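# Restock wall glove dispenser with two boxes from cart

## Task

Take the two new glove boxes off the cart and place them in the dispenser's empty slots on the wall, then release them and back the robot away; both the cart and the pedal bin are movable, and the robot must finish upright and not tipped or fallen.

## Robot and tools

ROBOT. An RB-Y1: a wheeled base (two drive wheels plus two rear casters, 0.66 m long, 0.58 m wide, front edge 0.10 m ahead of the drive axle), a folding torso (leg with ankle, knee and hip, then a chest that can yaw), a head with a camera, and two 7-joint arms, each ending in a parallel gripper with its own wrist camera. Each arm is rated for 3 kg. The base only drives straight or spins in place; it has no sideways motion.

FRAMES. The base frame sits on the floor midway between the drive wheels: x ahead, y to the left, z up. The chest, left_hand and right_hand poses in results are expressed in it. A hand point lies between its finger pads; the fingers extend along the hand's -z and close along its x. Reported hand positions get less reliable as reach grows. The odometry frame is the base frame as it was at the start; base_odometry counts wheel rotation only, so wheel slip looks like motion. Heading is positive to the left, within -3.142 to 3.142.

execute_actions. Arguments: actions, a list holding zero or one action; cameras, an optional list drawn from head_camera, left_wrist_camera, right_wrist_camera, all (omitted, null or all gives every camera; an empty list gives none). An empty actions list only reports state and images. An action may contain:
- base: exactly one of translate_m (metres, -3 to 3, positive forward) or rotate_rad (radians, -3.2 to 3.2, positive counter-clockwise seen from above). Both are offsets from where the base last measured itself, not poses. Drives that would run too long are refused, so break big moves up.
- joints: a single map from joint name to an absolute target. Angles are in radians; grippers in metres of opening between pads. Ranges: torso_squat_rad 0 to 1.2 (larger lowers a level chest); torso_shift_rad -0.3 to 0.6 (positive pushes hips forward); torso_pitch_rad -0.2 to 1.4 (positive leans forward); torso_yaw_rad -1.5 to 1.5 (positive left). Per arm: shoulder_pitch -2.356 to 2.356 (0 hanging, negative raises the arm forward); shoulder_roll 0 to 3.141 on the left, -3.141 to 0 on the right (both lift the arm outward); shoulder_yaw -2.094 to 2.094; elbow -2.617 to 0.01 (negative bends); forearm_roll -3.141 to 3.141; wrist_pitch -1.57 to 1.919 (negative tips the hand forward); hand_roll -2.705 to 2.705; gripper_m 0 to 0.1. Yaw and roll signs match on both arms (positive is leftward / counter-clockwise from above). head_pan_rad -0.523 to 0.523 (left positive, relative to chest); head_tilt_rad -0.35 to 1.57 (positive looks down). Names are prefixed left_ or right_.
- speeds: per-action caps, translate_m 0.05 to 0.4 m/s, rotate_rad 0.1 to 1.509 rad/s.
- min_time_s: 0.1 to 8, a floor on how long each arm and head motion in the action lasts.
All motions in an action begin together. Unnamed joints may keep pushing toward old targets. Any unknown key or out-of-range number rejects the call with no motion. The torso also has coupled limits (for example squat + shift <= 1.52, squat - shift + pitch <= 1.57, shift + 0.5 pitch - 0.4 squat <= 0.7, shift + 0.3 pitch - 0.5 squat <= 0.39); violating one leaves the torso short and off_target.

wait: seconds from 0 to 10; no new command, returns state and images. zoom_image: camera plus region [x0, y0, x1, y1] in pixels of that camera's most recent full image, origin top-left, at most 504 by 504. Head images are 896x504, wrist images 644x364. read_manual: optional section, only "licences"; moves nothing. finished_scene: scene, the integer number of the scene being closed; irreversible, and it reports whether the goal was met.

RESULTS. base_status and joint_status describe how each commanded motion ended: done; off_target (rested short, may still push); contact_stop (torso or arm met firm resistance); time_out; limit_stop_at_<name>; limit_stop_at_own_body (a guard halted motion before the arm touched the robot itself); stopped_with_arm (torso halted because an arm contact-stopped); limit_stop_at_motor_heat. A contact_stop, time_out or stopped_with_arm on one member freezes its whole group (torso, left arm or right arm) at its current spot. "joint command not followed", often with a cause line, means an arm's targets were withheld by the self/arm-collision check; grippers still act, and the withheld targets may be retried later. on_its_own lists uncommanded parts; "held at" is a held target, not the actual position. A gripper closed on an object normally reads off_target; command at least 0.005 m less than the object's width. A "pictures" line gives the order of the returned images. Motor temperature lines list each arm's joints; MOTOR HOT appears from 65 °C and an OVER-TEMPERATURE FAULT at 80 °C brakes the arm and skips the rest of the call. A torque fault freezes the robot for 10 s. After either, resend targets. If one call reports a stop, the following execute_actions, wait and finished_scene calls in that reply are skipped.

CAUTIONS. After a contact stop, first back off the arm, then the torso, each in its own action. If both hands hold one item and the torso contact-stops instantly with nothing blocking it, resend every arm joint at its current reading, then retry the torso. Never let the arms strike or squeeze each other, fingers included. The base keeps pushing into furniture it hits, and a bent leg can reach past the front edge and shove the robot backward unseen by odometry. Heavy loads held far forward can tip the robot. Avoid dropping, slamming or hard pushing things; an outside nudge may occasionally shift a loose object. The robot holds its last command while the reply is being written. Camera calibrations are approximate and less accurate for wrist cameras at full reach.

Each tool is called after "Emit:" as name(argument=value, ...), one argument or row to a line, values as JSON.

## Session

Emit:
execute_actions(
  actions=[],
)

Scene clock: 0.00 s.
Motor temperatures (°C, as the motors report them): left_arm=[27 29 31 31 34 34 38] | right_arm=[28 29 30 31 33 32 32]
base_odometry: x=+0.000 y=+0.000 heading=+0.000 (m, m, rad; odometry frame)
base_status: not commanded
joint_positions: torso_squat_rad=+0.350 torso_shift_rad=+0.001 torso_pitch_rad=+0.000 torso_yaw_rad=+0.001 left_shoulder_pitch_rad=-0.010 left_shoulder_roll_rad=+0.019 left_shoulder_yaw_rad=+0.041 left_elbow_rad=-0.264 left_forearm_roll_rad=-0.024 left_wrist_pitch_rad=+0.011 left_hand_roll_rad=+0.042 left_gripper_m=+0.100 right_shoulder_pitch_rad=+0.024 right_shoulder_roll_rad=-0.045 right_shoulder_yaw_rad=+0.013 right_elbow_rad=-0.275 right_forearm_roll_rad=-0.028 right_wrist_pitch_rad=-0.058 right_hand_roll_rad=-0.044 right_gripper_m=+0.099 head_pan_rad=+0.000 head_tilt_rad=+0.400
joint_status: not commanded
chest: x=-0.2275 y=+0.0007 z=+1.2475 quat_wxyz=(+1.000, +0.000, +0.000, +0.000) (m; base frame)
left_hand: x=-0.0954 y=+0.2395 z=+0.5744 quat_wxyz=(+0.991, +0.010, -0.131, +0.027) (m; base frame)
right_hand: x=-0.0986 y=-0.2524 z=+0.5765 quat_wxyz=(+0.987, -0.017, -0.155, -0.029) (m; base frame)
pictures: head_camera, left_wrist_camera, right_wrist_camera
camera_calibration (this result's frames):
head_camera: T_world_to_cam=[[-0.0486778, -0.998674, 0.0167804, -0.034832], [-0.413541, 0.00485859, -0.910473, 1.29966], [0.909183, -0.0512592, -0.413229, 0.728505], [0, 0, 0, 1]] pos_world=[-0.126578, -0.00375768, 1.48493]
left_wrist_camera: T_world_to_cam=[[0.961945, 0.0424625, 0.269924, -0.0733041], [-0.142518, -0.764867, 0.628225, -0.16621], [0.233132, -0.642787, -0.729709, 0.685434], [0, 0, 0, 1]] pos_world=[-0.11297, 0.316572, 0.624371]
right_wrist_camera: T_world_to_cam=[[-0.941179, 0.0476936, -0.334526, 0.114053], [-0.171659, 0.785248, 0.594911, -0.133075], [0.291059, 0.617342, -0.730871, 0.695736], [0, 0, 0, 1]] pos_world=[-0.118, -0.33045, 0.625815]
Images, in order (width x height): head_camera 896x504, left_wrist_camera 644x364, right_wrist_camera 644x364.

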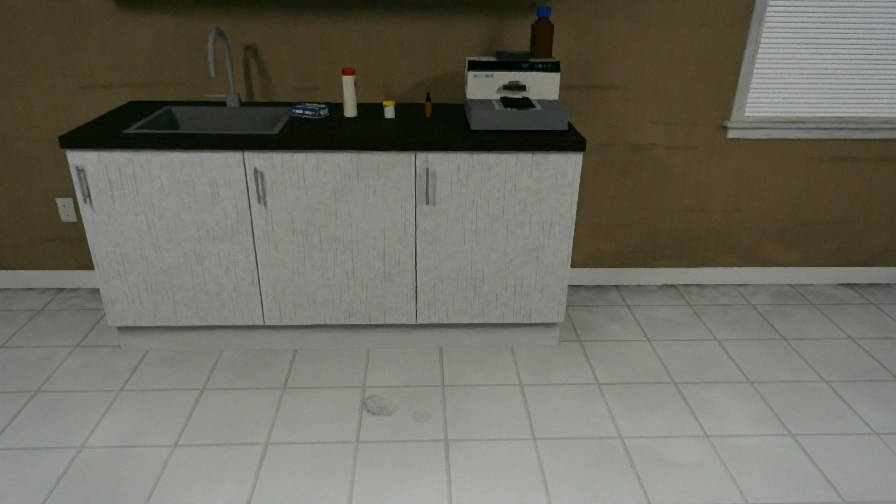

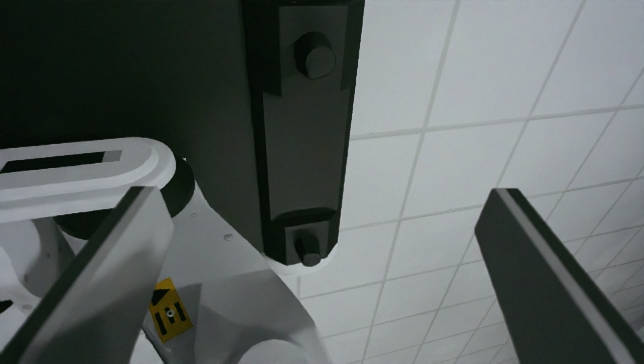

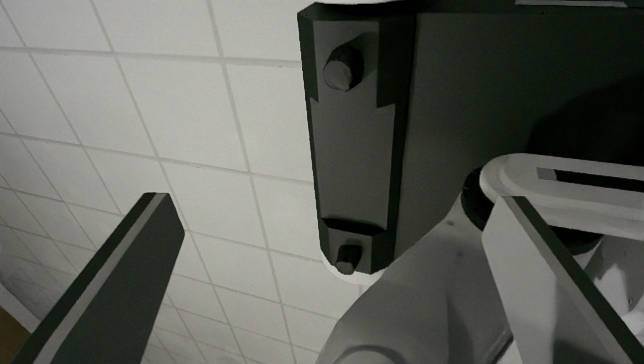

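Emit:
execute_actions(
  actions=[
    {"base":{"rotate_rad":-1.4},"joints":{"head_tilt_rad":0.3}},
  ],
  cameras=["head_camera"],
)

Emit:
execute_actions(
  actions=[
    {"base":{"rotate_rad":-1.2}},
  ],
  cameras=["head_camera"],
)

Scene clock: 7.90 s.
Motor temperatures (°C, as the motors report them): left_arm=[27 29 31 31 34 34 38] | right_arm=[28 29 30 30 33 32 32]
base_odometry: x=+0.000 y=+0.000 heading=-1.400 (m, m, rad; odometry frame)
base_status: done
joint_positions: torso_squat_rad=+0.350 torso_shift_rad=+0.001 torso_pitch_rad=+0.000 torso_yaw_rad=+0.001 left_shoulder_pitch_rad=-0.010 left_shoulder_roll_rad=+0.019 left_shoulder_yaw_rad=+0.041 left_elbow_rad=-0.264 left_forearm_roll_rad=-0.024 left_wrist_pitch_rad=+0.011 left_hand_roll_rad=+0.042 left_gripper_m=+0.100 right_shoulder_pitch_rad=+0.024 right_shoulder_roll_rad=-0.045 right_shoulder_yaw_rad=+0.013 right_elbow_rad=-0.275 right_forearm_roll_rad=-0.028 right_wrist_pitch_rad=-0.058 right_hand_roll_rad=-0.044 right_gripper_m=+0.099 head_pan_rad=+0.000 head_tilt_rad=+0.300
joint_status: all done
chest: x=-0.2276 y=+0.0007 z=+1.2475 quat_wxyz=(+1.000, +0.000, +0.000, +0.000) (m; base frame)
left_hand: x=-0.0954 y=+0.2395 z=+0.5744 quat_wxyz=(+0.991, +0.010, -0.131, +0.027) (m; base frame)
right_hand: x=-0.0986 y=-0.2524 z=+0.5765 quat_wxyz=(+0.987, -0.017, -0.155, -0.029) (m; base frame)
pictures: head_camera
camera_calibration (this result's frames):
head_camera: T_world_to_cam=[[-0.0500659, -0.998677, 0.0117676, -0.0278908], [-0.321071, 0.00493679, -0.947042, 1.37159], [0.945731, -0.0511928, -0.320893, 0.602358], [0, 0, 0, 1]] pos_world=[-0.130687, -0.00378878, 1.49258]
Images, in order (width x height): head_camera 896x504.

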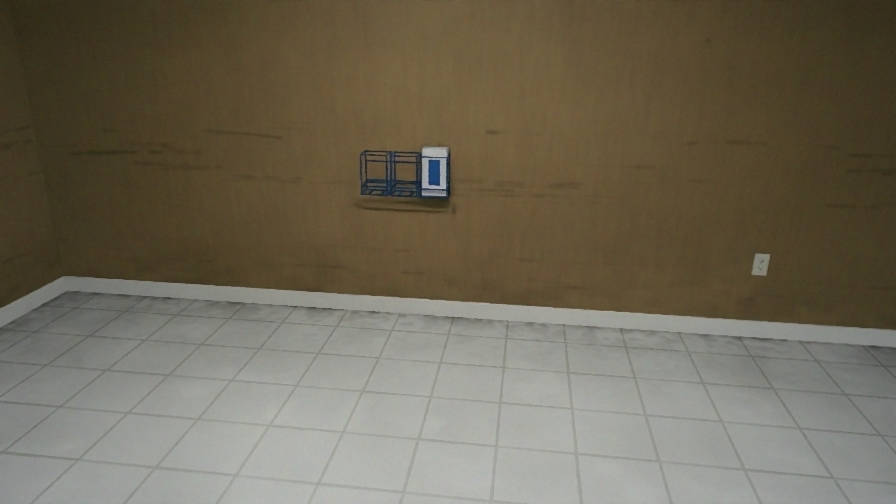

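Scene clock: 11.47 s.
Motor temperatures (°C, as the motors report them): left_arm=[27 29 31 31 34 34 38] | right_arm=[28 29 30 30 33 32 32]
base_odometry: x=+0.000 y=+0.000 heading=-2.599 (m, m, rad; odometry frame)
base_status: done
joint_positions: torso_squat_rad=+0.350 torso_shift_rad=+0.001 torso_pitch_rad=+0.000 torso_yaw_rad=+0.001 left_shoulder_pitch_rad=-0.010 left_shoulder_roll_rad=+0.019 left_shoulder_yaw_rad=+0.041 left_elbow_rad=-0.264 left_forearm_roll_rad=-0.024 left_wrist_pitch_rad=+0.011 left_hand_roll_rad=+0.042 left_gripper_m=+0.100 right_shoulder_pitch_rad=+0.024 right_shoulder_roll_rad=-0.045 right_shoulder_yaw_rad=+0.013 right_elbow_rad=-0.275 right_forearm_roll_rad=-0.028 right_wrist_pitch_rad=-0.058 right_hand_roll_rad=-0.044 right_gripper_m=+0.099 head_pan_rad=+0.000 head_tilt_rad=+0.300
joint_status: not commanded
chest: x=-0.2276 y=+0.0007 z=+1.2475 quat_wxyz=(+1.000, +0.000, +0.000, +0.000) (m; base frame)
left_hand: x=-0.0954 y=+0.2395 z=+0.5744 quat_wxyz=(+0.991, +0.010, -0.131, +0.027) (m; base frame)
right_hand: x=-0.0986 y=-0.2524 z=+0.5765 quat_wxyz=(+0.987, -0.017, -0.155, -0.029) (m; base frame)
pictures: head_camera
camera_calibration (this result's frames):
head_camera: T_world_to_cam=[[-0.050066, -0.998677, 0.0117475, -0.027876], [-0.321071, 0.00495589, -0.947042, 1.37159], [0.945731, -0.0511864, -0.320894, 0.602359], [0, 0, 0, 1]] pos_world=[-0.130687, -0.00380403, 1.49258]
Images, in order (width x height): head_camera 896x504.

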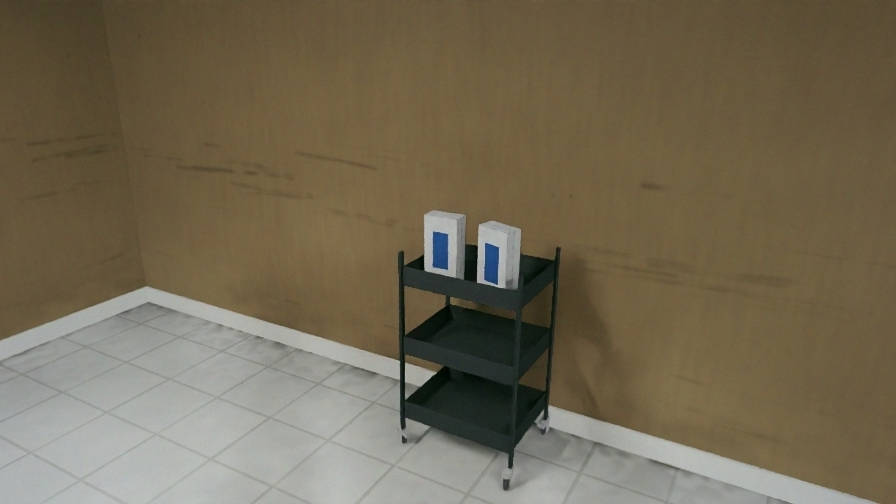

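Emit:
execute_actions(
  actions=[
    {"base":{"rotate_rad":0.154},"joints":{"torso_squat_rad":0.2,"right_shoulder_pitch_rad":-0.93,"right_shoulder_roll_rad":-0.135,"right_shoulder_yaw_rad":-0.278,"right_elbow_rad":-1.0,"right_wrist_pitch_rad":1.9,"right_forearm_roll_rad":0,"right_hand_roll_rad":0,"left_shoulder_pitch_rad":-0.93,"left_shoulder_roll_rad":0.135,"left_shoulder_yaw_rad":0.278,"left_elbow_rad":-1.0,"left_wrist_pitch_rad":1.9,"left_forearm_roll_rad":0,"left_hand_roll_rad":0}},
  ],
  cameras=[],
)

Emit:
execute_actions(
  actions=[
    {"base":{"translate_m":1.335}},
  ],
  cameras=[],
)

Emit:
execute_actions(
  actions=[
    {"base":{"rotate_rad":-0.724},"joints":{"head_tilt_rad":0.75}},
  ],
  cameras=["head_camera"],
)

Scene clock: 32.67 s.
Motor temperatures (°C, as the motors report them): left_arm=[27 29 31 31 34 34 38] | right_arm=[28 29 30 30 33 32 32]
base_odometry: x=+0.000 y=+0.000 heading=-2.446 (m, m, rad; odometry frame)
base_status: done
joint_positions: torso_squat_rad=+0.200 torso_shift_rad=+0.001 torso_pitch_rad=+0.000 torso_yaw_rad=+0.001 left_shoulder_pitch_rad=-0.930 left_shoulder_roll_rad=+0.135 left_shoulder_yaw_rad=+0.278 left_elbow_rad=-1.000 left_forearm_roll_rad=+0.000 left_wrist_pitch_rad=+1.900 left_hand_roll_rad=+0.000 left_gripper_m=+0.100 right_shoulder_pitch_rad=-0.930 right_shoulder_roll_rad=-0.135 right_shoulder_yaw_rad=-0.278 right_elbow_rad=-1.000 right_forearm_roll_rad=+0.000 right_wrist_pitch_rad=+1.900 right_hand_roll_rad=+0.000 right_gripper_m=+0.099 head_pan_rad=+0.000 head_tilt_rad=+0.300
joint_status: all done
chest: x=-0.2275 y=+0.0007 z=+1.2760 quat_wxyz=(+1.000, +0.000, +0.000, +0.000) (m; base frame)
left_hand: x=+0.2601 y=+0.2211 z=+1.0316 quat_wxyz=(+1.000, +0.000, +0.000, +0.000) (m; base frame)
right_hand: x=+0.2604 y=-0.2190 z=+1.0316 quat_wxyz=(+1.000, +0.000, +0.000, +0.000) (m; base frame)
pictures: none
No camera images: the call's "cameras" was empty. Leave "cameras" out to get every camera's image.

Scene clock: 37.70 s.
Motor temperatures (°C, as the motors report them): left_arm=[28 29 31 32 34 34 38] | right_arm=[28 29 30 31 33 32 32]
base_odometry: x=-1.025 y=-0.855 heading=-2.446 (m, m, rad; odometry frame)
base_status: done
joint_positions: torso_squat_rad=+0.200 torso_shift_rad=+0.001 torso_pitch_rad=+0.000 torso_yaw_rad=+0.001 left_shoulder_pitch_rad=-0.930 left_shoulder_roll_rad=+0.135 left_shoulder_yaw_rad=+0.278 left_elbow_rad=-1.000 left_forearm_roll_rad=+0.000 left_wrist_pitch_rad=+1.900 left_hand_roll_rad=+0.000 left_gripper_m=+0.100 right_shoulder_pitch_rad=-0.930 right_shoulder_roll_rad=-0.135 right_shoulder_yaw_rad=-0.278 right_elbow_rad=-1.000 right_forearm_roll_rad=+0.000 right_wrist_pitch_rad=+1.900 right_hand_roll_rad=+0.000 right_gripper_m=+0.099 head_pan_rad=+0.000 head_tilt_rad=+0.300
joint_status: not commanded
chest: x=-0.2275 y=+0.0007 z=+1.2760 quat_wxyz=(+1.000, +0.000, +0.000, +0.000) (m; base frame)
left_hand: x=+0.2601 y=+0.2211 z=+1.0316 quat_wxyz=(+1.000, +0.000, +0.000, +0.000) (m; base frame)
right_hand: x=+0.2604 y=-0.2190 z=+1.0315 quat_wxyz=(+1.000, +0.000, +0.000, +0.000) (m; base frame)
pictures: none
No camera images: the call's "cameras" was empty. Leave "cameras" out to get every camera's image.

Scene clock: 40.43 s.
Motor temperatures (°C, as the motors report them): left_arm=[28 29 31 32 34 34 38] | right_arm=[28 30 30 31 33 32 32]
base_odometry: x=-1.025 y=-0.855 heading=+3.113 (m, m, rad; odometry frame)
base_status: done
joint_positions: torso_squat_rad=+0.200 torso_shift_rad=+0.001 torso_pitch_rad=+0.000 torso_yaw_rad=+0.001 left_shoulder_pitch_rad=-0.930 left_shoulder_roll_rad=+0.135 left_shoulder_yaw_rad=+0.278 left_elbow_rad=-1.000 left_forearm_roll_rad=+0.000 left_wrist_pitch_rad=+1.900 left_hand_roll_rad=+0.000 left_gripper_m=+0.100 right_shoulder_pitch_rad=-0.930 right_shoulder_roll_rad=-0.135 right_shoulder_yaw_rad=-0.278 right_elbow_rad=-1.000 right_forearm_roll_rad=+0.000 right_wrist_pitch_rad=+1.900 right_hand_roll_rad=+0.000 right_gripper_m=+0.099 head_pan_rad=+0.000 head_tilt_rad=+0.750
joint_status: all done
chest: x=-0.2275 y=+0.0007 z=+1.2760 quat_wxyz=(+1.000, +0.000, +0.000, +0.000) (m; base frame)
left_hand: x=+0.2601 y=+0.2211 z=+1.0316 quat_wxyz=(+1.000, +0.000, +0.000, +0.000) (m; base frame)
right_hand: x=+0.2604 y=-0.2190 z=+1.0315 quat_wxyz=(+1.000, +0.000, +0.000, +0.000) (m; base frame)
pictures: head_camera
camera_calibration (this result's frames):
head_camera: T_world_to_cam=[[-0.0400404, -0.998665, 0.032649, -0.0569816], [-0.701035, 0.00479375, -0.713111, 0.975228], [0.712002, -0.0514413, -0.700291, 1.12344], [0, 0, 0, 1]] pos_world=[-0.118501, -0.0037895, 1.48404]
Images, in order (width x height): head_camera 896x504.

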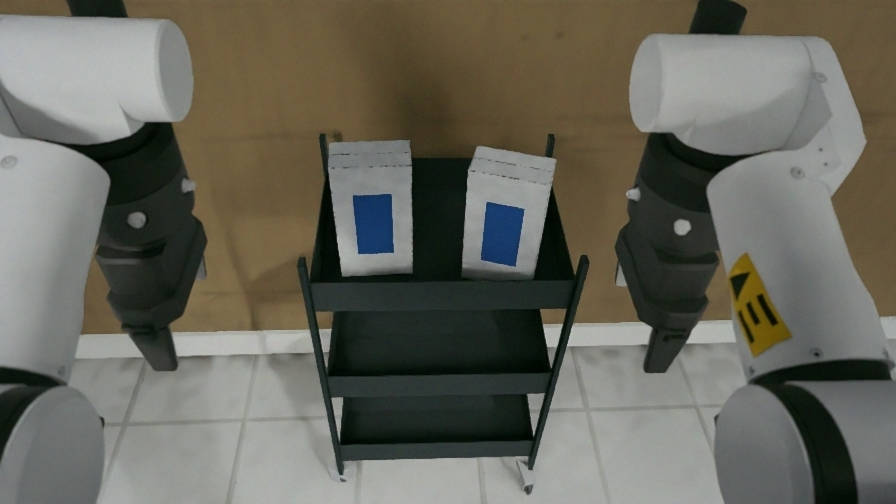

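Emit:
execute_actions(
  actions=[
    {"base":{"translate_m":0.37},"joints":{"torso_yaw_rad":0.134,"right_hand_roll_rad":-0.37,"head_tilt_rad":0.9}},
  ],
  cameras=["right_wrist_camera"],
)

Scene clock: 52.97 s.
Motor temperatures (°C, as the motors report them): left_arm=[28 29 31 32 34 33 38] | right_arm=[29 30 30 31 33 32 32]
base_odometry: x=-1.395 y=-0.845 heading=+3.113 (m, m, rad; odometry frame)
base_status: done
joint_positions: torso_squat_rad=+0.200 torso_shift_rad=+0.001 torso_pitch_rad=+0.000 torso_yaw_rad=+0.134 left_shoulder_pitch_rad=-0.930 left_shoulder_roll_rad=+0.135 left_shoulder_yaw_rad=+0.278 left_elbow_rad=-1.000 left_forearm_roll_rad=+0.000 left_wrist_pitch_rad=+1.900 left_hand_roll_rad=+0.000 left_gripper_m=+0.100 right_shoulder_pitch_rad=-0.930 right_shoulder_roll_rad=-0.135 right_shoulder_yaw_rad=-0.278 right_elbow_rad=-1.000 right_forearm_roll_rad=+0.000 right_wrist_pitch_rad=+1.900 right_hand_roll_rad=-0.370 right_gripper_m=+0.099 head_pan_rad=+0.000 head_tilt_rad=+0.900
joint_status: all done
chest: x=-0.2274 y=+0.0007 z=+1.2760 quat_wxyz=(+0.998, +0.000, +0.000, +0.067) (m; base frame)
left_hand: x=+0.2266 y=+0.2840 z=+1.0315 quat_wxyz=(+0.998, +0.000, +0.000, +0.067) (m; base frame)
right_hand: x=+0.2852 y=-0.1522 z=+1.0314 quat_wxyz=(+0.993, +0.000, +0.000, -0.118) (m; base frame)
pictures: right_wrist_camera
camera_calibration (this result's frames):
right_wrist_camera: T_world_to_cam=[[-0.972385, 0.231596, -0.0288026, 0.344293], [0.157532, 0.742399, 0.651174, -0.574862], [0.172193, 0.628655, -0.758382, 0.918684], [0, 0, 0, 1]] pos_world=[0.267153, -0.230496, 1.08096]
Images, in order (width x height): right_wrist_camera 644x364.

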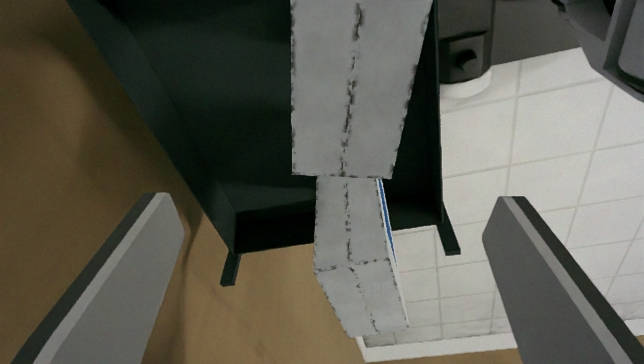

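Emit:
execute_actions(
  actions=[
    {"base":{"translate_m":-0.012},"joints":{"torso_squat_rad":0.6}},
  ],
  cameras=["right_wrist_camera"],
)

Scene clock: 57.90 s.
Motor temperatures (°C, as the motors report them): left_arm=[29 29 31 32 34 33 38] | right_arm=[29 30 30 31 33 32 32]
base_odometry: x=-1.383 y=-0.845 heading=+3.113 (m, m, rad; odometry frame)
base_status: done
joint_positions: torso_squat_rad=+0.600 torso_shift_rad=+0.001 torso_pitch_rad=+0.000 torso_yaw_rad=+0.134 left_shoulder_pitch_rad=-0.930 left_shoulder_roll_rad=+0.135 left_shoulder_yaw_rad=+0.278 left_elbow_rad=-1.000 left_forearm_roll_rad=+0.000 left_wrist_pitch_rad=+1.900 left_hand_roll_rad=+0.000 left_gripper_m=+0.100 right_shoulder_pitch_rad=-0.930 right_shoulder_roll_rad=-0.135 right_shoulder_yaw_rad=-0.278 right_elbow_rad=-1.000 right_forearm_roll_rad=+0.000 right_wrist_pitch_rad=+1.900 right_hand_roll_rad=-0.370 right_gripper_m=+0.099 head_pan_rad=+0.000 head_tilt_rad=+0.900
joint_status: all done
chest: x=-0.2277 y=+0.0006 z=+1.1677 quat_wxyz=(+0.998, +0.000, +0.000, +0.067) (m; base frame)
left_hand: x=+0.2264 y=+0.2839 z=+0.9234 quat_wxyz=(+0.998, +0.000, +0.000, +0.067) (m; base frame)
right_hand: x=+0.2851 y=-0.1523 z=+0.9232 quat_wxyz=(+0.993, +0.000, +0.000, -0.118) (m; base frame)
pictures: right_wrist_camera
camera_calibration (this result's frames):
right_wrist_camera: T_world_to_cam=[[-0.972375, 0.231601, -0.0291047, 0.341325], [0.157334, 0.7424, 0.651221, -0.504328], [0.172431, 0.628652, -0.75833, 0.83665], [0, 0, 0, 1]] pos_world=[0.26698, -0.2306, 0.97282]
Images, in order (width x height): right_wrist_camera 644x364.

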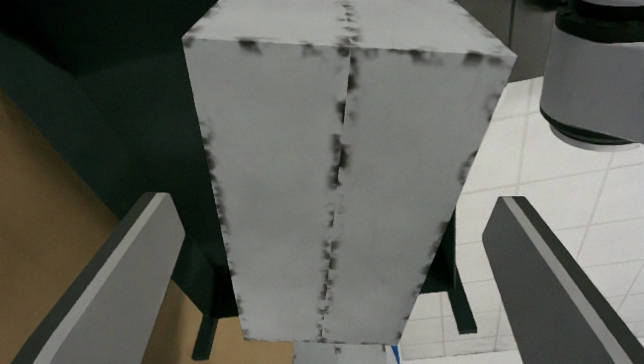

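Emit:
execute_actions(
  actions=[
    {"joints":{"torso_squat_rad":0.73}},
  ],
  cameras=[],
)

Emit:
execute_actions(
  actions=[
    {"joints":{"right_gripper_m":0.055}},
  ],
  cameras=[],
)

Emit:
execute_actions(
  actions=[
    {"joints":{"torso_squat_rad":0.1}},
  ],
  cameras=[],
)

Emit:
execute_actions(
  actions=[
    {"joints":{"torso_yaw_rad":-0.308,"left_hand_roll_rad":0.36}},
  ],
  cameras=["left_wrist_camera","head_camera"],
)

Scene clock: 65.43 s.
Motor temperatures (°C, as the motors report them): left_arm=[29 29 31 32 34 33 38] | right_arm=[29 30 30 31 33 32 32]
base_odometry: x=-1.383 y=-0.845 heading=+3.113 (m, m, rad; odometry frame)
base_status: not commanded
joint_positions: torso_squat_rad=+0.730 torso_shift_rad=+0.000 torso_pitch_rad=-0.001 torso_yaw_rad=+0.134 left_shoulder_pitch_rad=-0.930 left_shoulder_roll_rad=+0.135 left_shoulder_yaw_rad=+0.278 left_elbow_rad=-1.000 left_forearm_roll_rad=+0.000 left_wrist_pitch_rad=+1.900 left_hand_roll_rad=+0.000 left_gripper_m=+0.100 right_shoulder_pitch_rad=-0.933 right_shoulder_roll_rad=-0.136 right_shoulder_yaw_rad=-0.278 right_elbow_rad=-1.002 right_forearm_roll_rad=+0.000 right_wrist_pitch_rad=+1.900 right_hand_roll_rad=-0.370 right_gripper_m=+0.099 head_pan_rad=+0.000 head_tilt_rad=+0.900
joint_status: all done
chest: x=-0.2282 y=+0.0006 z=+1.1115 quat_wxyz=(+0.998, +0.000, +0.000, +0.067) (m; base frame)
left_hand: x=+0.2261 y=+0.2839 z=+0.8676 quat_wxyz=(+0.998, +0.000, -0.001, +0.067) (m; base frame)
right_hand: x=+0.2861 y=-0.1524 z=+0.8697 quat_wxyz=(+0.993, +0.000, -0.003, -0.118) (m; base frame)
pictures: none
No camera images: the call's "cameras" was empty. Leave "cameras" out to get every camera's image.

Scene clock: 66.37 s.
Motor temperatures (°C, as the motors report them): left_arm=[29 29 31 32 34 33 38] | right_arm=[29 30 30 31 33 32 32]
base_odometry: x=-1.383 y=-0.845 heading=+3.113 (m, m, rad; odometry frame)
base_status: not commanded
joint_positions: torso_squat_rad=+0.730 torso_shift_rad=+0.000 torso_pitch_rad=-0.001 torso_yaw_rad=+0.134 left_shoulder_pitch_rad=-0.930 left_shoulder_roll_rad=+0.135 left_shoulder_yaw_rad=+0.278 left_elbow_rad=-1.000 left_forearm_roll_rad=+0.000 left_wrist_pitch_rad=+1.900 left_hand_roll_rad=+0.000 left_gripper_m=+0.100 right_shoulder_pitch_rad=-0.933 right_shoulder_roll_rad=-0.136 right_shoulder_yaw_rad=-0.278 right_elbow_rad=-1.002 right_forearm_roll_rad=+0.000 right_wrist_pitch_rad=+1.900 right_hand_roll_rad=-0.370 right_gripper_m=+0.062 head_pan_rad=+0.000 head_tilt_rad=+0.900
joint_status: right_gripper_m off_target (ended at +0.062, target +0.055)
chest: x=-0.2282 y=+0.0006 z=+1.1115 quat_wxyz=(+0.998, +0.000, +0.000, +0.067) (m; base frame)
left_hand: x=+0.2261 y=+0.2839 z=+0.8676 quat_wxyz=(+0.998, +0.000, -0.001, +0.067) (m; base frame)
right_hand: x=+0.2861 y=-0.1524 z=+0.8697 quat_wxyz=(+0.993, +0.000, -0.003, -0.118) (m; base frame)
pictures: none
No camera images: the call's "cameras" was empty. Leave "cameras" out to get every camera's image.

Scene clock: 69.40 s.
Motor temperatures (°C, as the motors report them): left_arm=[29 29 31 32 34 33 38] | right_arm=[29 30 30 31 33 32 32]
base_odometry: x=-1.383 y=-0.845 heading=+3.113 (m, m, rad; odometry frame)
base_status: not commanded
joint_positions: torso_squat_rad=+0.100 torso_shift_rad=+0.001 torso_pitch_rad=+0.001 torso_yaw_rad=+0.134 left_shoulder_pitch_rad=-0.930 left_shoulder_roll_rad=+0.135 left_shoulder_yaw_rad=+0.278 left_elbow_rad=-1.000 left_forearm_roll_rad=+0.000 left_wrist_pitch_rad=+1.900 left_hand_roll_rad=+0.000 left_gripper_m=+0.100 right_shoulder_pitch_rad=-0.930 right_shoulder_roll_rad=-0.135 right_shoulder_yaw_rad=-0.278 right_elbow_rad=-1.000 right_forearm_roll_rad=+0.000 right_wrist_pitch_rad=+1.900 right_hand_roll_rad=-0.370 right_gripper_m=+0.062 head_pan_rad=+0.000 head_tilt_rad=+0.900
joint_status: all done
chest: x=-0.2273 y=+0.0008 z=+1.2864 quat_wxyz=(+0.998, +0.000, +0.000, +0.067) (m; base frame)
left_hand: x=+0.2266 y=+0.2840 z=+1.0419 quat_wxyz=(+0.998, +0.000, +0.000, +0.067) (m; base frame)
right_hand: x=+0.2851 y=-0.1524 z=+1.0415 quat_wxyz=(+0.993, +0.000, +0.001, -0.118) (m; base frame)
pictures: none
No camera images: the call's "cameras" was empty. Leave "cameras" out to get every camera's image.

Scene clock: 70.97 s.
Motor temperatures (°C, as the motors report them): left_arm=[29 29 31 32 34 33 38] | right_arm=[30 30 30 31 33 32 32]
base_odometry: x=-1.383 y=-0.845 heading=+3.113 (m, m, rad; odometry frame)
base_status: not commanded
joint_positions: torso_squat_rad=+0.100 torso_shift_rad=+0.001 torso_pitch_rad=+0.001 torso_yaw_rad=-0.308 left_shoulder_pitch_rad=-0.930 left_shoulder_roll_rad=+0.135 left_shoulder_yaw_rad=+0.278 left_elbow_rad=-1.000 left_forearm_roll_rad=+0.000 left_wrist_pitch_rad=+1.900 left_hand_roll_rad=+0.360 left_gripper_m=+0.100 right_shoulder_pitch_rad=-0.929 right_shoulder_roll_rad=-0.135 right_shoulder_yaw_rad=-0.278 right_elbow_rad=-1.000 right_forearm_roll_rad=+0.000 right_wrist_pitch_rad=+1.900 right_hand_roll_rad=-0.370 right_gripper_m=+0.062 head_pan_rad=+0.000 head_tilt_rad=+0.900
joint_status: all done
chest: x=-0.2274 y=+0.0007 z=+1.2864 quat_wxyz=(+0.988, +0.000, +0.000, -0.153) (m; base frame)
left_hand: x=+0.3041 y=+0.0624 z=+1.0419 quat_wxyz=(+1.000, +0.000, +0.000, +0.026) (m; base frame)
right_hand: x=+0.1703 y=-0.3570 z=+1.0415 quat_wxyz=(+0.943, +0.000, +0.001, -0.333) (m; base frame)
pictures: head_camera, left_wrist_camera
camera_calibration (this result's frames):
head_camera: T_world_to_cam=[[-0.336664, -0.940839, 0.0384544, -0.133579], [-0.760556, 0.247621, -0.600198, 0.803439], [0.555168, -0.231312, -0.798927, 1.24421], [0, 0, 0, 1]] pos_world=[-0.124655, -0.0368247, 1.48139]
left_wrist_camera: T_world_to_cam=[[0.999004, 0.0434349, 0.0102663, -0.31713], [0.0256257, -0.746536, 0.664852, -0.628886], [0.0365419, -0.663926, -0.746905, 0.898634], [0, 0, 0, 1]] pos_world=[0.300091, 0.140915, 1.09257]
Images, in order (width x height): head_camera 896x504, left_wrist_camera 644x364.

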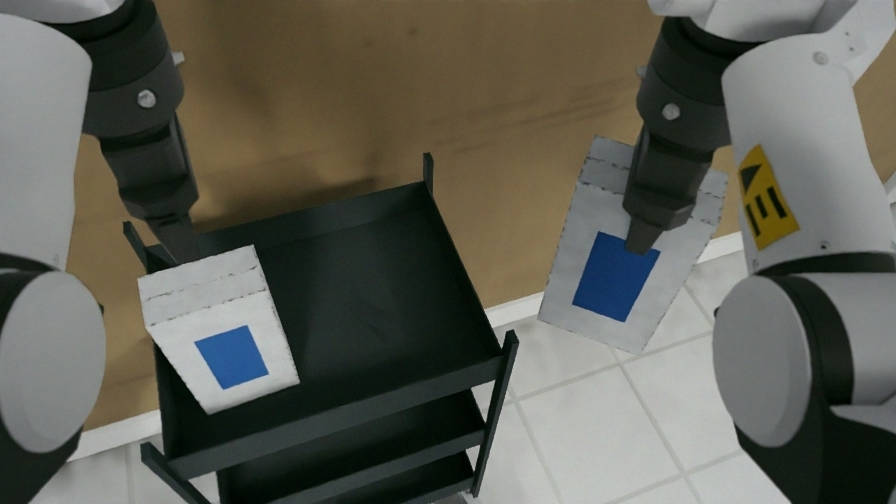

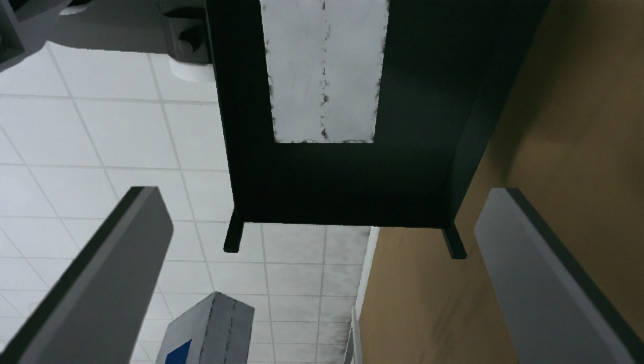

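Emit:
execute_actions(
  actions=[
    {"joints":{"torso_squat_rad":0.73,"torso_yaw_rad":-0.29,"left_hand_roll_rad":0.34}},
  ],
  cameras=["left_wrist_camera"],
)

Emit:
execute_actions(
  actions=[
    {"joints":{"left_gripper_m":0.055}},
  ],
  cameras=[],
)

Emit:
execute_actions(
  actions=[
    {"joints":{"torso_squat_rad":0.0}},
  ],
  cameras=[],
)

Emit:
execute_actions(
  actions=[
    {"base":{"translate_m":-0.45},"joints":{"torso_yaw_rad":0,"head_tilt_rad":0.5,"left_hand_roll_rad":0,"right_hand_roll_rad":0,"left_shoulder_pitch_rad":-1.22,"left_shoulder_roll_rad":0.224,"left_shoulder_yaw_rad":0.327,"left_elbow_rad":-0.7}},
  ],
  cameras=["head_camera"],
)

Scene clock: 82.83 s.
Motor temperatures (°C, as the motors report them): left_arm=[29 29 31 32 34 33 38] | right_arm=[30 30 30 31 33 32 32]
base_odometry: x=-1.383 y=-0.845 heading=+3.113 (m, m, rad; odometry frame)
base_status: not commanded
joint_positions: torso_squat_rad=+0.730 torso_shift_rad=+0.001 torso_pitch_rad=+0.000 torso_yaw_rad=-0.290 left_shoulder_pitch_rad=-0.930 left_shoulder_roll_rad=+0.135 left_shoulder_yaw_rad=+0.278 left_elbow_rad=-1.000 left_forearm_roll_rad=+0.000 left_wrist_pitch_rad=+1.900 left_hand_roll_rad=+0.340 left_gripper_m=+0.100 right_shoulder_pitch_rad=-0.929 right_shoulder_roll_rad=-0.135 right_shoulder_yaw_rad=-0.278 right_elbow_rad=-1.000 right_forearm_roll_rad=+0.000 right_wrist_pitch_rad=+1.900 right_hand_roll_rad=-0.370 right_gripper_m=+0.062 head_pan_rad=+0.000 head_tilt_rad=+0.900
joint_status: all done
chest: x=-0.2277 y=+0.0005 z=+1.1116 quat_wxyz=(+0.989, +0.000, +0.000, -0.145) (m; base frame)
left_hand: x=+0.3028 y=+0.0718 z=+0.8673 quat_wxyz=(+1.000, +0.000, +0.000, +0.025) (m; base frame)
right_hand: x=+0.1764 y=-0.3499 z=+0.8668 quat_wxyz=(+0.946, +0.000, +0.001, -0.324) (m; base frame)
pictures: left_wrist_camera
camera_calibration (this result's frames):
left_wrist_camera: T_world_to_cam=[[0.999083, 0.0414719, 0.0106221, -0.314554], [0.0239224, -0.746591, 0.664853, -0.505205], [0.0355031, -0.66399, -0.746898, 0.774751], [0, 0, 0, 1]] pos_world=[0.298845, 0.15029, 0.917888]
Images, in order (width x height): left_wrist_camera 644x364.

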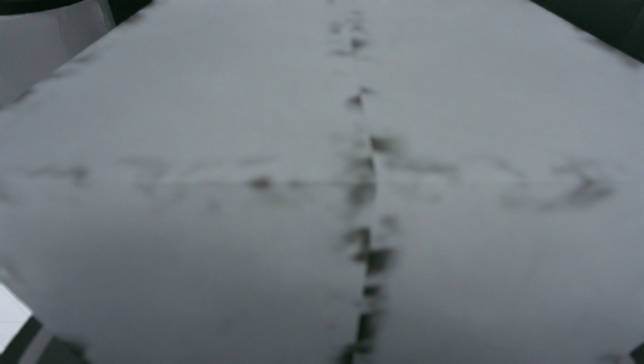

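Scene clock: 83.77 s.
Motor temperatures (°C, as the motors report them): left_arm=[29 29 31 32 34 33 38] | right_arm=[30 30 30 31 33 32 32]
base_odometry: x=-1.383 y=-0.845 heading=+3.113 (m, m, rad; odometry frame)
base_status: not commanded
joint_positions: torso_squat_rad=+0.730 torso_shift_rad=+0.001 torso_pitch_rad=+0.000 torso_yaw_rad=-0.290 left_shoulder_pitch_rad=-0.930 left_shoulder_roll_rad=+0.135 left_shoulder_yaw_rad=+0.278 left_elbow_rad=-1.000 left_forearm_roll_rad=+0.000 left_wrist_pitch_rad=+1.900 left_hand_roll_rad=+0.340 left_gripper_m=+0.062 right_shoulder_pitch_rad=-0.929 right_shoulder_roll_rad=-0.135 right_shoulder_yaw_rad=-0.278 right_elbow_rad=-1.000 right_forearm_roll_rad=+0.000 right_wrist_pitch_rad=+1.900 right_hand_roll_rad=-0.370 right_gripper_m=+0.062 head_pan_rad=+0.000 head_tilt_rad=+0.900
joint_status: left_gripper_m off_target (ended at +0.062, target +0.055)
chest: x=-0.2277 y=+0.0005 z=+1.1116 quat_wxyz=(+0.989, +0.000, +0.000, -0.145) (m; base frame)
left_hand: x=+0.3028 y=+0.0718 z=+0.8673 quat_wxyz=(+1.000, +0.000, +0.000, +0.025) (m; base frame)
right_hand: x=+0.1764 y=-0.3499 z=+0.8668 quat_wxyz=(+0.946, +0.000, +0.001, -0.324) (m; base frame)
pictures: none
No camera images: the call's "cameras" was empty. Leave "cameras" out to get every camera's image.

Scene clock: 87.17 s.
Motor temperatures (°C, as the motors report them): left_arm=[30 29 31 32 34 33 38] | right_arm=[30 30 30 31 33 32 32]
base_odometry: x=-1.383 y=-0.845 heading=+3.113 (m, m, rad; odometry frame)
base_status: not commanded
joint_positions: torso_squat_rad=+0.000 torso_shift_rad=+0.001 torso_pitch_rad=+0.001 torso_yaw_rad=-0.290 left_shoulder_pitch_rad=-0.930 left_shoulder_roll_rad=+0.135 left_shoulder_yaw_rad=+0.278 left_elbow_rad=-1.000 left_forearm_roll_rad=+0.000 left_wrist_pitch_rad=+1.900 left_hand_roll_rad=+0.340 left_gripper_m=+0.062 right_shoulder_pitch_rad=-0.929 right_shoulder_roll_rad=-0.135 right_shoulder_yaw_rad=-0.278 right_elbow_rad=-1.000 right_forearm_roll_rad=+0.000 right_wrist_pitch_rad=+1.900 right_hand_roll_rad=-0.370 right_gripper_m=+0.062 head_pan_rad=+0.000 head_tilt_rad=+0.900
joint_status: all done
chest: x=-0.2273 y=+0.0007 z=+1.2899 quat_wxyz=(+0.989, +0.000, +0.000, -0.145) (m; base frame)
left_hand: x=+0.3029 y=+0.0721 z=+1.0451 quat_wxyz=(+1.000, +0.000, +0.000, +0.025) (m; base frame)
right_hand: x=+0.1767 y=-0.3498 z=+1.0449 quat_wxyz=(+0.946, +0.000, +0.001, -0.324) (m; base frame)
pictures: none
No camera images: the call's "cameras" was empty. Leave "cameras" out to get every camera's image.

Scene clock: 90.00 s.
Motor temperatures (°C, as the motors report them): left_arm=[30 29 31 32 34 33 38] | right_arm=[30 30 30 31 33 32 32]
base_odometry: x=-0.933 y=-0.858 heading=+3.112 (m, m, rad; odometry frame)
base_status: done
joint_positions: torso_squat_rad=+0.000 torso_shift_rad=+0.001 torso_pitch_rad=+0.001 torso_yaw_rad=+0.000 left_shoulder_pitch_rad=-1.220 left_shoulder_roll_rad=+0.224 left_shoulder_yaw_rad=+0.327 left_elbow_rad=-0.700 left_forearm_roll_rad=+0.000 left_wrist_pitch_rad=+1.900 left_hand_roll_rad=+0.000 left_gripper_m=+0.062 right_shoulder_pitch_rad=-0.929 right_shoulder_roll_rad=-0.135 right_shoulder_yaw_rad=-0.278 right_elbow_rad=-1.000 right_forearm_roll_rad=+0.000 right_wrist_pitch_rad=+1.900 right_hand_roll_rad=+0.000 right_gripper_m=+0.062 head_pan_rad=+0.000 head_tilt_rad=+0.500
joint_status: all done
chest: x=-0.2274 y=+0.0008 z=+1.2899 quat_wxyz=(+1.000, +0.000, +0.000, +0.000) (m; base frame)
left_hand: x=+0.2930 y=+0.2205 z=+1.1207 quat_wxyz=(+1.000, +0.000, +0.001, +0.000) (m; base frame)
right_hand: x=+0.2600 y=-0.2193 z=+1.0449 quat_wxyz=(+1.000, +0.000, +0.001, +0.000) (m; base frame)
pictures: head_camera
camera_calibration (this result's frames):
head_camera: T_world_to_cam=[[-0.0475501, -0.998635, 0.0216261, -0.0425095], [-0.503081, 0.00523898, -0.864223, 1.2511], [0.86293, -0.0519736, -0.502644, 0.869546], [0, 0, 0, 1]] pos_world=[-0.122975, -0.00381249, 1.51922]
Images, in order (width x height): head_camera 896x504.

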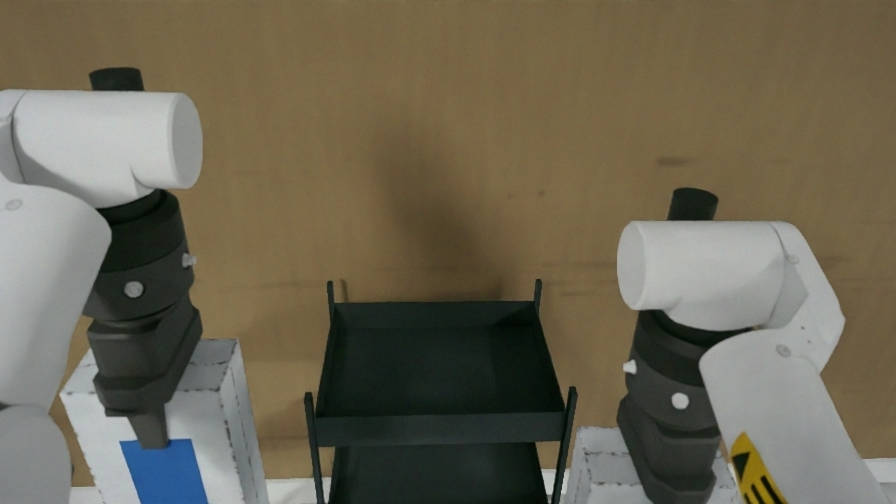

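Emit:
execute_actions(
  actions=[
    {"base":{"rotate_rad":2.382}},
  ],
  cameras=[],
)

Emit:
execute_actions(
  actions=[
    {"base":{"translate_m":2.05}},
  ],
  cameras=[],
)

Emit:
execute_actions(
  actions=[
    {"base":{"rotate_rad":-0.811},"joints":{"head_tilt_rad":0.7}},
  ],
  cameras=["head_camera"],
)

Scene clock: 103.63 s.
Motor temperatures (°C, as the motors report them): left_arm=[30 30 31 33 34 33 38] | right_arm=[31 30 30 32 33 32 32]
base_odometry: x=-0.933 y=-0.858 heading=-0.790 (m, m, rad; odometry frame)
base_status: done
joint_positions: torso_squat_rad=+0.000 torso_shift_rad=+0.001 torso_pitch_rad=+0.001 torso_yaw_rad=+0.000 left_shoulder_pitch_rad=-1.220 left_shoulder_roll_rad=+0.224 left_shoulder_yaw_rad=+0.327 left_elbow_rad=-0.700 left_forearm_roll_rad=+0.000 left_wrist_pitch_rad=+1.900 left_hand_roll_rad=+0.000 left_gripper_m=+0.062 right_shoulder_pitch_rad=-0.929 right_shoulder_roll_rad=-0.135 right_shoulder_yaw_rad=-0.278 right_elbow_rad=-1.000 right_forearm_roll_rad=+0.000 right_wrist_pitch_rad=+1.900 right_hand_roll_rad=+0.000 right_gripper_m=+0.062 head_pan_rad=+0.000 head_tilt_rad=+0.500
joint_status: not commanded
chest: x=-0.2274 y=+0.0007 z=+1.2899 quat_wxyz=(+1.000, +0.000, +0.000, +0.000) (m; base frame)
left_hand: x=+0.2930 y=+0.2205 z=+1.1207 quat_wxyz=(+1.000, +0.000, +0.001, +0.000) (m; base frame)
right_hand: x=+0.2600 y=-0.2194 z=+1.0449 quat_wxyz=(+1.000, +0.000, +0.001, +0.000) (m; base frame)
pictures: none
No camera images: the call's "cameras" was empty. Leave "cameras" out to get every camera's image.

Scene clock: 110.23 s.
Motor temperatures (°C, as the motors report them): left_arm=[31 30 31 33 34 33 38] | right_arm=[31 30 30 32 33 32 32]
base_odometry: x=+0.510 y=-2.314 heading=-0.789 (m, m, rad; odometry frame)
base_status: done
joint_positions: torso_squat_rad=+0.000 torso_shift_rad=+0.001 torso_pitch_rad=+0.001 torso_yaw_rad=+0.000 left_shoulder_pitch_rad=-1.220 left_shoulder_roll_rad=+0.224 left_shoulder_yaw_rad=+0.327 left_elbow_rad=-0.700 left_forearm_roll_rad=+0.000 left_wrist_pitch_rad=+1.900 left_hand_roll_rad=+0.000 left_gripper_m=+0.062 right_shoulder_pitch_rad=-0.929 right_shoulder_roll_rad=-0.135 right_shoulder_yaw_rad=-0.278 right_elbow_rad=-1.000 right_forearm_roll_rad=+0.000 right_wrist_pitch_rad=+1.900 right_hand_roll_rad=+0.000 right_gripper_m=+0.062 head_pan_rad=+0.000 head_tilt_rad=+0.500
joint_status: not commanded
chest: x=-0.2273 y=+0.0007 z=+1.2899 quat_wxyz=(+1.000, +0.000, +0.000, +0.000) (m; base frame)
left_hand: x=+0.2930 y=+0.2205 z=+1.1206 quat_wxyz=(+1.000, +0.000, +0.001, +0.000) (m; base frame)
right_hand: x=+0.2600 y=-0.2194 z=+1.0448 quat_wxyz=(+1.000, +0.000, +0.001, +0.000) (m; base frame)
pictures: none
No camera images: the call's "cameras" was empty. Leave "cameras" out to get every camera's image.

Scene clock: 113.10 s.
Motor temperatures (°C, as the motors report them): left_arm=[31 30 31 33 34 33 38] | right_arm=[31 30 30 32 33 32 32]
base_odometry: x=+0.510 y=-2.313 heading=-1.600 (m, m, rad; odometry frame)
base_status: done
joint_positions: torso_squat_rad=+0.000 torso_shift_rad=+0.001 torso_pitch_rad=+0.001 torso_yaw_rad=+0.000 left_shoulder_pitch_rad=-1.220 left_shoulder_roll_rad=+0.224 left_shoulder_yaw_rad=+0.327 left_elbow_rad=-0.700 left_forearm_roll_rad=+0.000 left_wrist_pitch_rad=+1.900 left_hand_roll_rad=+0.000 left_gripper_m=+0.062 right_shoulder_pitch_rad=-0.929 right_shoulder_roll_rad=-0.135 right_shoulder_yaw_rad=-0.278 right_elbow_rad=-1.000 right_forearm_roll_rad=+0.000 right_wrist_pitch_rad=+1.900 right_hand_roll_rad=+0.000 right_gripper_m=+0.062 head_pan_rad=+0.000 head_tilt_rad=+0.700
joint_status: all done
chest: x=-0.2273 y=+0.0007 z=+1.2899 quat_wxyz=(+1.000, +0.000, +0.000, +0.000) (m; base frame)
left_hand: x=+0.2930 y=+0.2205 z=+1.1206 quat_wxyz=(+1.000, +0.000, +0.001, +0.000) (m; base frame)
right_hand: x=+0.2600 y=-0.2194 z=+1.0448 quat_wxyz=(+1.000, +0.000, +0.001, +0.000) (m; base frame)
pictures: head_camera
camera_calibration (this result's frames):
head_camera: T_world_to_cam=[[-0.042383, -0.998633, 0.0305901, -0.0548401], [-0.6648, 0.00533265, -0.747002, 1.04331], [0.745818, -0.0519965, -0.664118, 1.08603], [0, 0, 0, 1]] pos_world=[-0.118709, -0.00385921, 1.50228]
Images, in order (width x height): head_camera 896x504.

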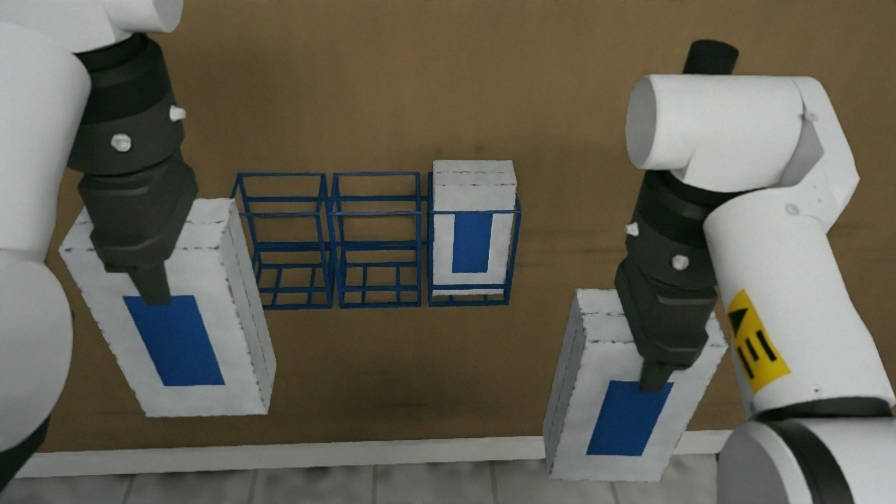

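Emit:
execute_actions(
  actions=[
    {"base":{"translate_m":0.38},"joints":{"right_shoulder_pitch_rad":-0.6,"right_shoulder_roll_rad":-0.25,"right_shoulder_yaw_rad":-0.3,"right_elbow_rad":-1.3,"head_tilt_rad":0.9,"head_pan_rad":0.3}},
  ],
  cameras=["head_camera"],
)

Scene clock: 133.40 s.
Motor temperatures (°C, as the motors report them): left_arm=[32 30 31 33 34 34 38] | right_arm=[31 30 30 32 33 32 32]
base_odometry: x=+0.499 y=-2.693 heading=-1.601 (m, m, rad; odometry frame)
base_status: done
joint_positions: torso_squat_rad=+0.001 torso_shift_rad=-0.002 torso_pitch_rad=-0.003 torso_yaw_rad=+0.000 left_shoulder_pitch_rad=-1.218 left_shoulder_roll_rad=+0.218 left_shoulder_yaw_rad=+0.326 left_elbow_rad=-0.699 left_forearm_roll_rad=+0.000 left_wrist_pitch_rad=+1.901 left_hand_roll_rad=+0.000 left_gripper_m=+0.062 right_shoulder_pitch_rad=-0.599 right_shoulder_roll_rad=-0.250 right_shoulder_yaw_rad=-0.300 right_elbow_rad=-1.300 right_forearm_roll_rad=+0.000 right_wrist_pitch_rad=+1.900 right_hand_roll_rad=+0.000 right_gripper_m=+0.062 head_pan_rad=+0.300 head_tilt_rad=+0.900
joint_status: all done
chest: x=-0.2303 y=+0.0000 z=+1.2899 quat_wxyz=(+1.000, +0.000, -0.002, +0.000) (m; base frame)
left_hand: x=+0.2894 y=+0.2168 z=+1.1210 quat_wxyz=(+1.000, +0.000, +0.002, -0.003) (m; base frame)
right_hand: x=+0.1998 y=-0.3397 z=+0.9973 quat_wxyz=(+0.994, -0.048, -0.010, -0.095) (m; base frame)
pictures: head_camera
camera_calibration (this result's frames):
head_camera: T_world_to_cam=[[0.261355, -0.96448, 0.0383724, -0.00397676], [-0.763334, -0.230853, -0.603348, 0.806168], [0.590775, 0.128397, -0.796554, 1.25385], [0, 0, 0, 1]] pos_world=[-0.124331, 0.0212797, 1.48532]
Images, in order (width x height): head_camera 896x504.

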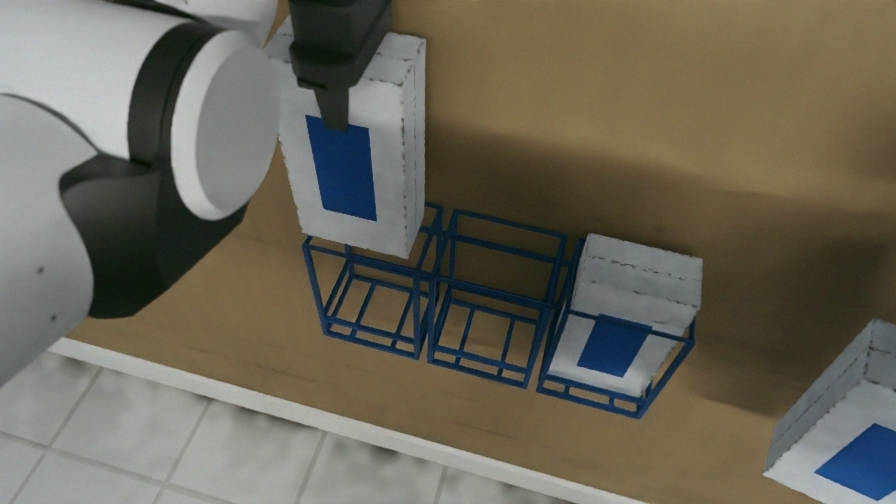

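Emit:
execute_actions(
  actions=[
    {"base":{"translate_m":-0.015},"joints":{"left_shoulder_pitch_rad":-1.22,"left_shoulder_roll_rad":0.224,"left_shoulder_yaw_rad":0.327,"left_elbow_rad":-0.7,"left_wrist_pitch_rad":1.9,"torso_pitch_rad":0,"torso_shift_rad":0}},
  ],
  cameras=[],
)

Emit:
execute_actions(
  actions=[
    {"joints":{"torso_squat_rad":0.3}},
  ],
  cameras=["head_camera"],
)

Emit:
zoom_image(
  camera="head_camera",
  region=[250, 120, 650, 400],
)

Scene clock: 142.97 s.
Motor temperatures (°C, as the motors report them): left_arm=[32 31 31 33 34 34 38] | right_arm=[31 30 30 32 33 32 32]
base_odometry: x=+0.500 y=-2.678 heading=-1.602 (m, m, rad; odometry frame)
base_status: done
joint_positions: torso_squat_rad=+0.000 torso_shift_rad=+0.000 torso_pitch_rad=+0.000 torso_yaw_rad=+0.000 left_shoulder_pitch_rad=-1.219 left_shoulder_roll_rad=+0.224 left_shoulder_yaw_rad=+0.327 left_elbow_rad=-0.700 left_forearm_roll_rad=+0.000 left_wrist_pitch_rad=+1.900 left_hand_roll_rad=+0.000 left_gripper_m=+0.062 right_shoulder_pitch_rad=-0.599 right_shoulder_roll_rad=-0.250 right_shoulder_yaw_rad=-0.300 right_elbow_rad=-1.299 right_forearm_roll_rad=+0.000 right_wrist_pitch_rad=+1.900 right_hand_roll_rad=+0.000 right_gripper_m=+0.062 head_pan_rad=+0.300 head_tilt_rad=+0.900
joint_status: all done
chest: x=-0.2279 y=+0.0007 z=+1.2899 quat_wxyz=(+1.000, +0.000, +0.000, +0.000) (m; base frame)
left_hand: x=+0.2924 y=+0.2202 z=+1.1207 quat_wxyz=(+1.000, +0.000, +0.001, +0.000) (m; base frame)
right_hand: x=+0.2010 y=-0.3393 z=+0.9960 quat_wxyz=(+0.994, -0.049, -0.009, -0.095) (m; base frame)
pictures: none
No camera images: the call's "cameras" was empty. Leave "cameras" out to get every camera's image.

Scene clock: 144.80 s.
Motor temperatures (°C, as the motors report them): left_arm=[32 31 31 33 34 34 38] | right_arm=[31 30 30 32 33 32 32]
base_odometry: x=+0.500 y=-2.678 heading=-1.602 (m, m, rad; odometry frame)
base_status: not commanded
joint_positions: torso_squat_rad=+0.300 torso_shift_rad=-0.001 torso_pitch_rad=-0.002 torso_yaw_rad=+0.000 left_shoulder_pitch_rad=-1.229 left_shoulder_roll_rad=+0.226 left_shoulder_yaw_rad=+0.327 left_elbow_rad=-0.704 left_forearm_roll_rad=+0.000 left_wrist_pitch_rad=+1.900 left_hand_roll_rad=+0.000 left_gripper_m=+0.062 right_shoulder_pitch_rad=-0.599 right_shoulder_roll_rad=-0.250 right_shoulder_yaw_rad=-0.300 right_elbow_rad=-1.299 right_forearm_roll_rad=+0.000 right_wrist_pitch_rad=+1.900 right_hand_roll_rad=+0.000 right_gripper_m=+0.062 head_pan_rad=+0.300 head_tilt_rad=+0.900
joint_status: all done
chest: x=-0.2293 y=+0.0003 z=+1.2586 quat_wxyz=(+1.000, +0.000, -0.001, +0.000) (m; base frame)
left_hand: x=+0.2945 y=+0.2196 z=+1.0971 quat_wxyz=(+1.000, +0.001, -0.007, -0.001) (m; base frame)
right_hand: x=+0.2003 y=-0.3395 z=+0.9656 quat_wxyz=(+0.994, -0.048, -0.010, -0.095) (m; base frame)
pictures: head_camera
camera_calibration (this result's frames):
head_camera: T_world_to_cam=[[0.26122, -0.964524, 0.0381751, -0.00260181], [-0.763961, -0.230752, -0.602592, 0.786975], [0.590024, 0.128245, -0.797136, 1.22888], [0, 0, 0, 1]] pos_world=[-0.123171, 0.021489, 1.45391]
Images, in order (width x height): head_camera 896x504.

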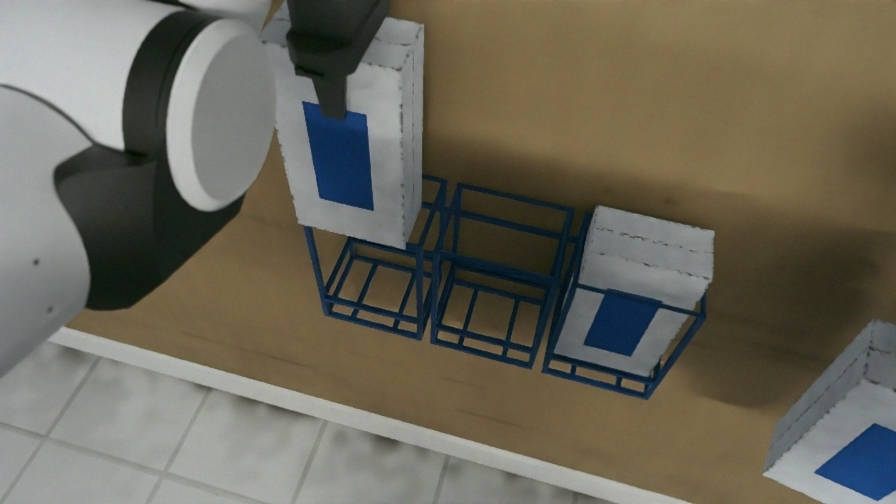

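Region (250, 120, 650, 400) of head_camera's 896x504 image, scaled by 1.260, with more detail than that image has; it fills the top 353 rows of this view, and the rest is white.

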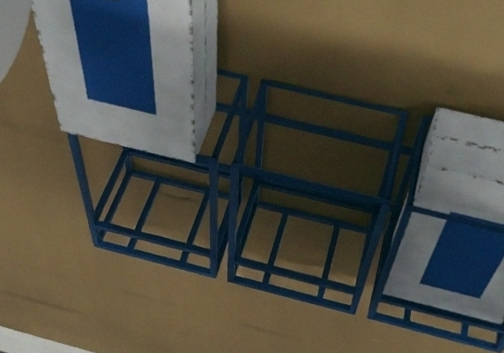

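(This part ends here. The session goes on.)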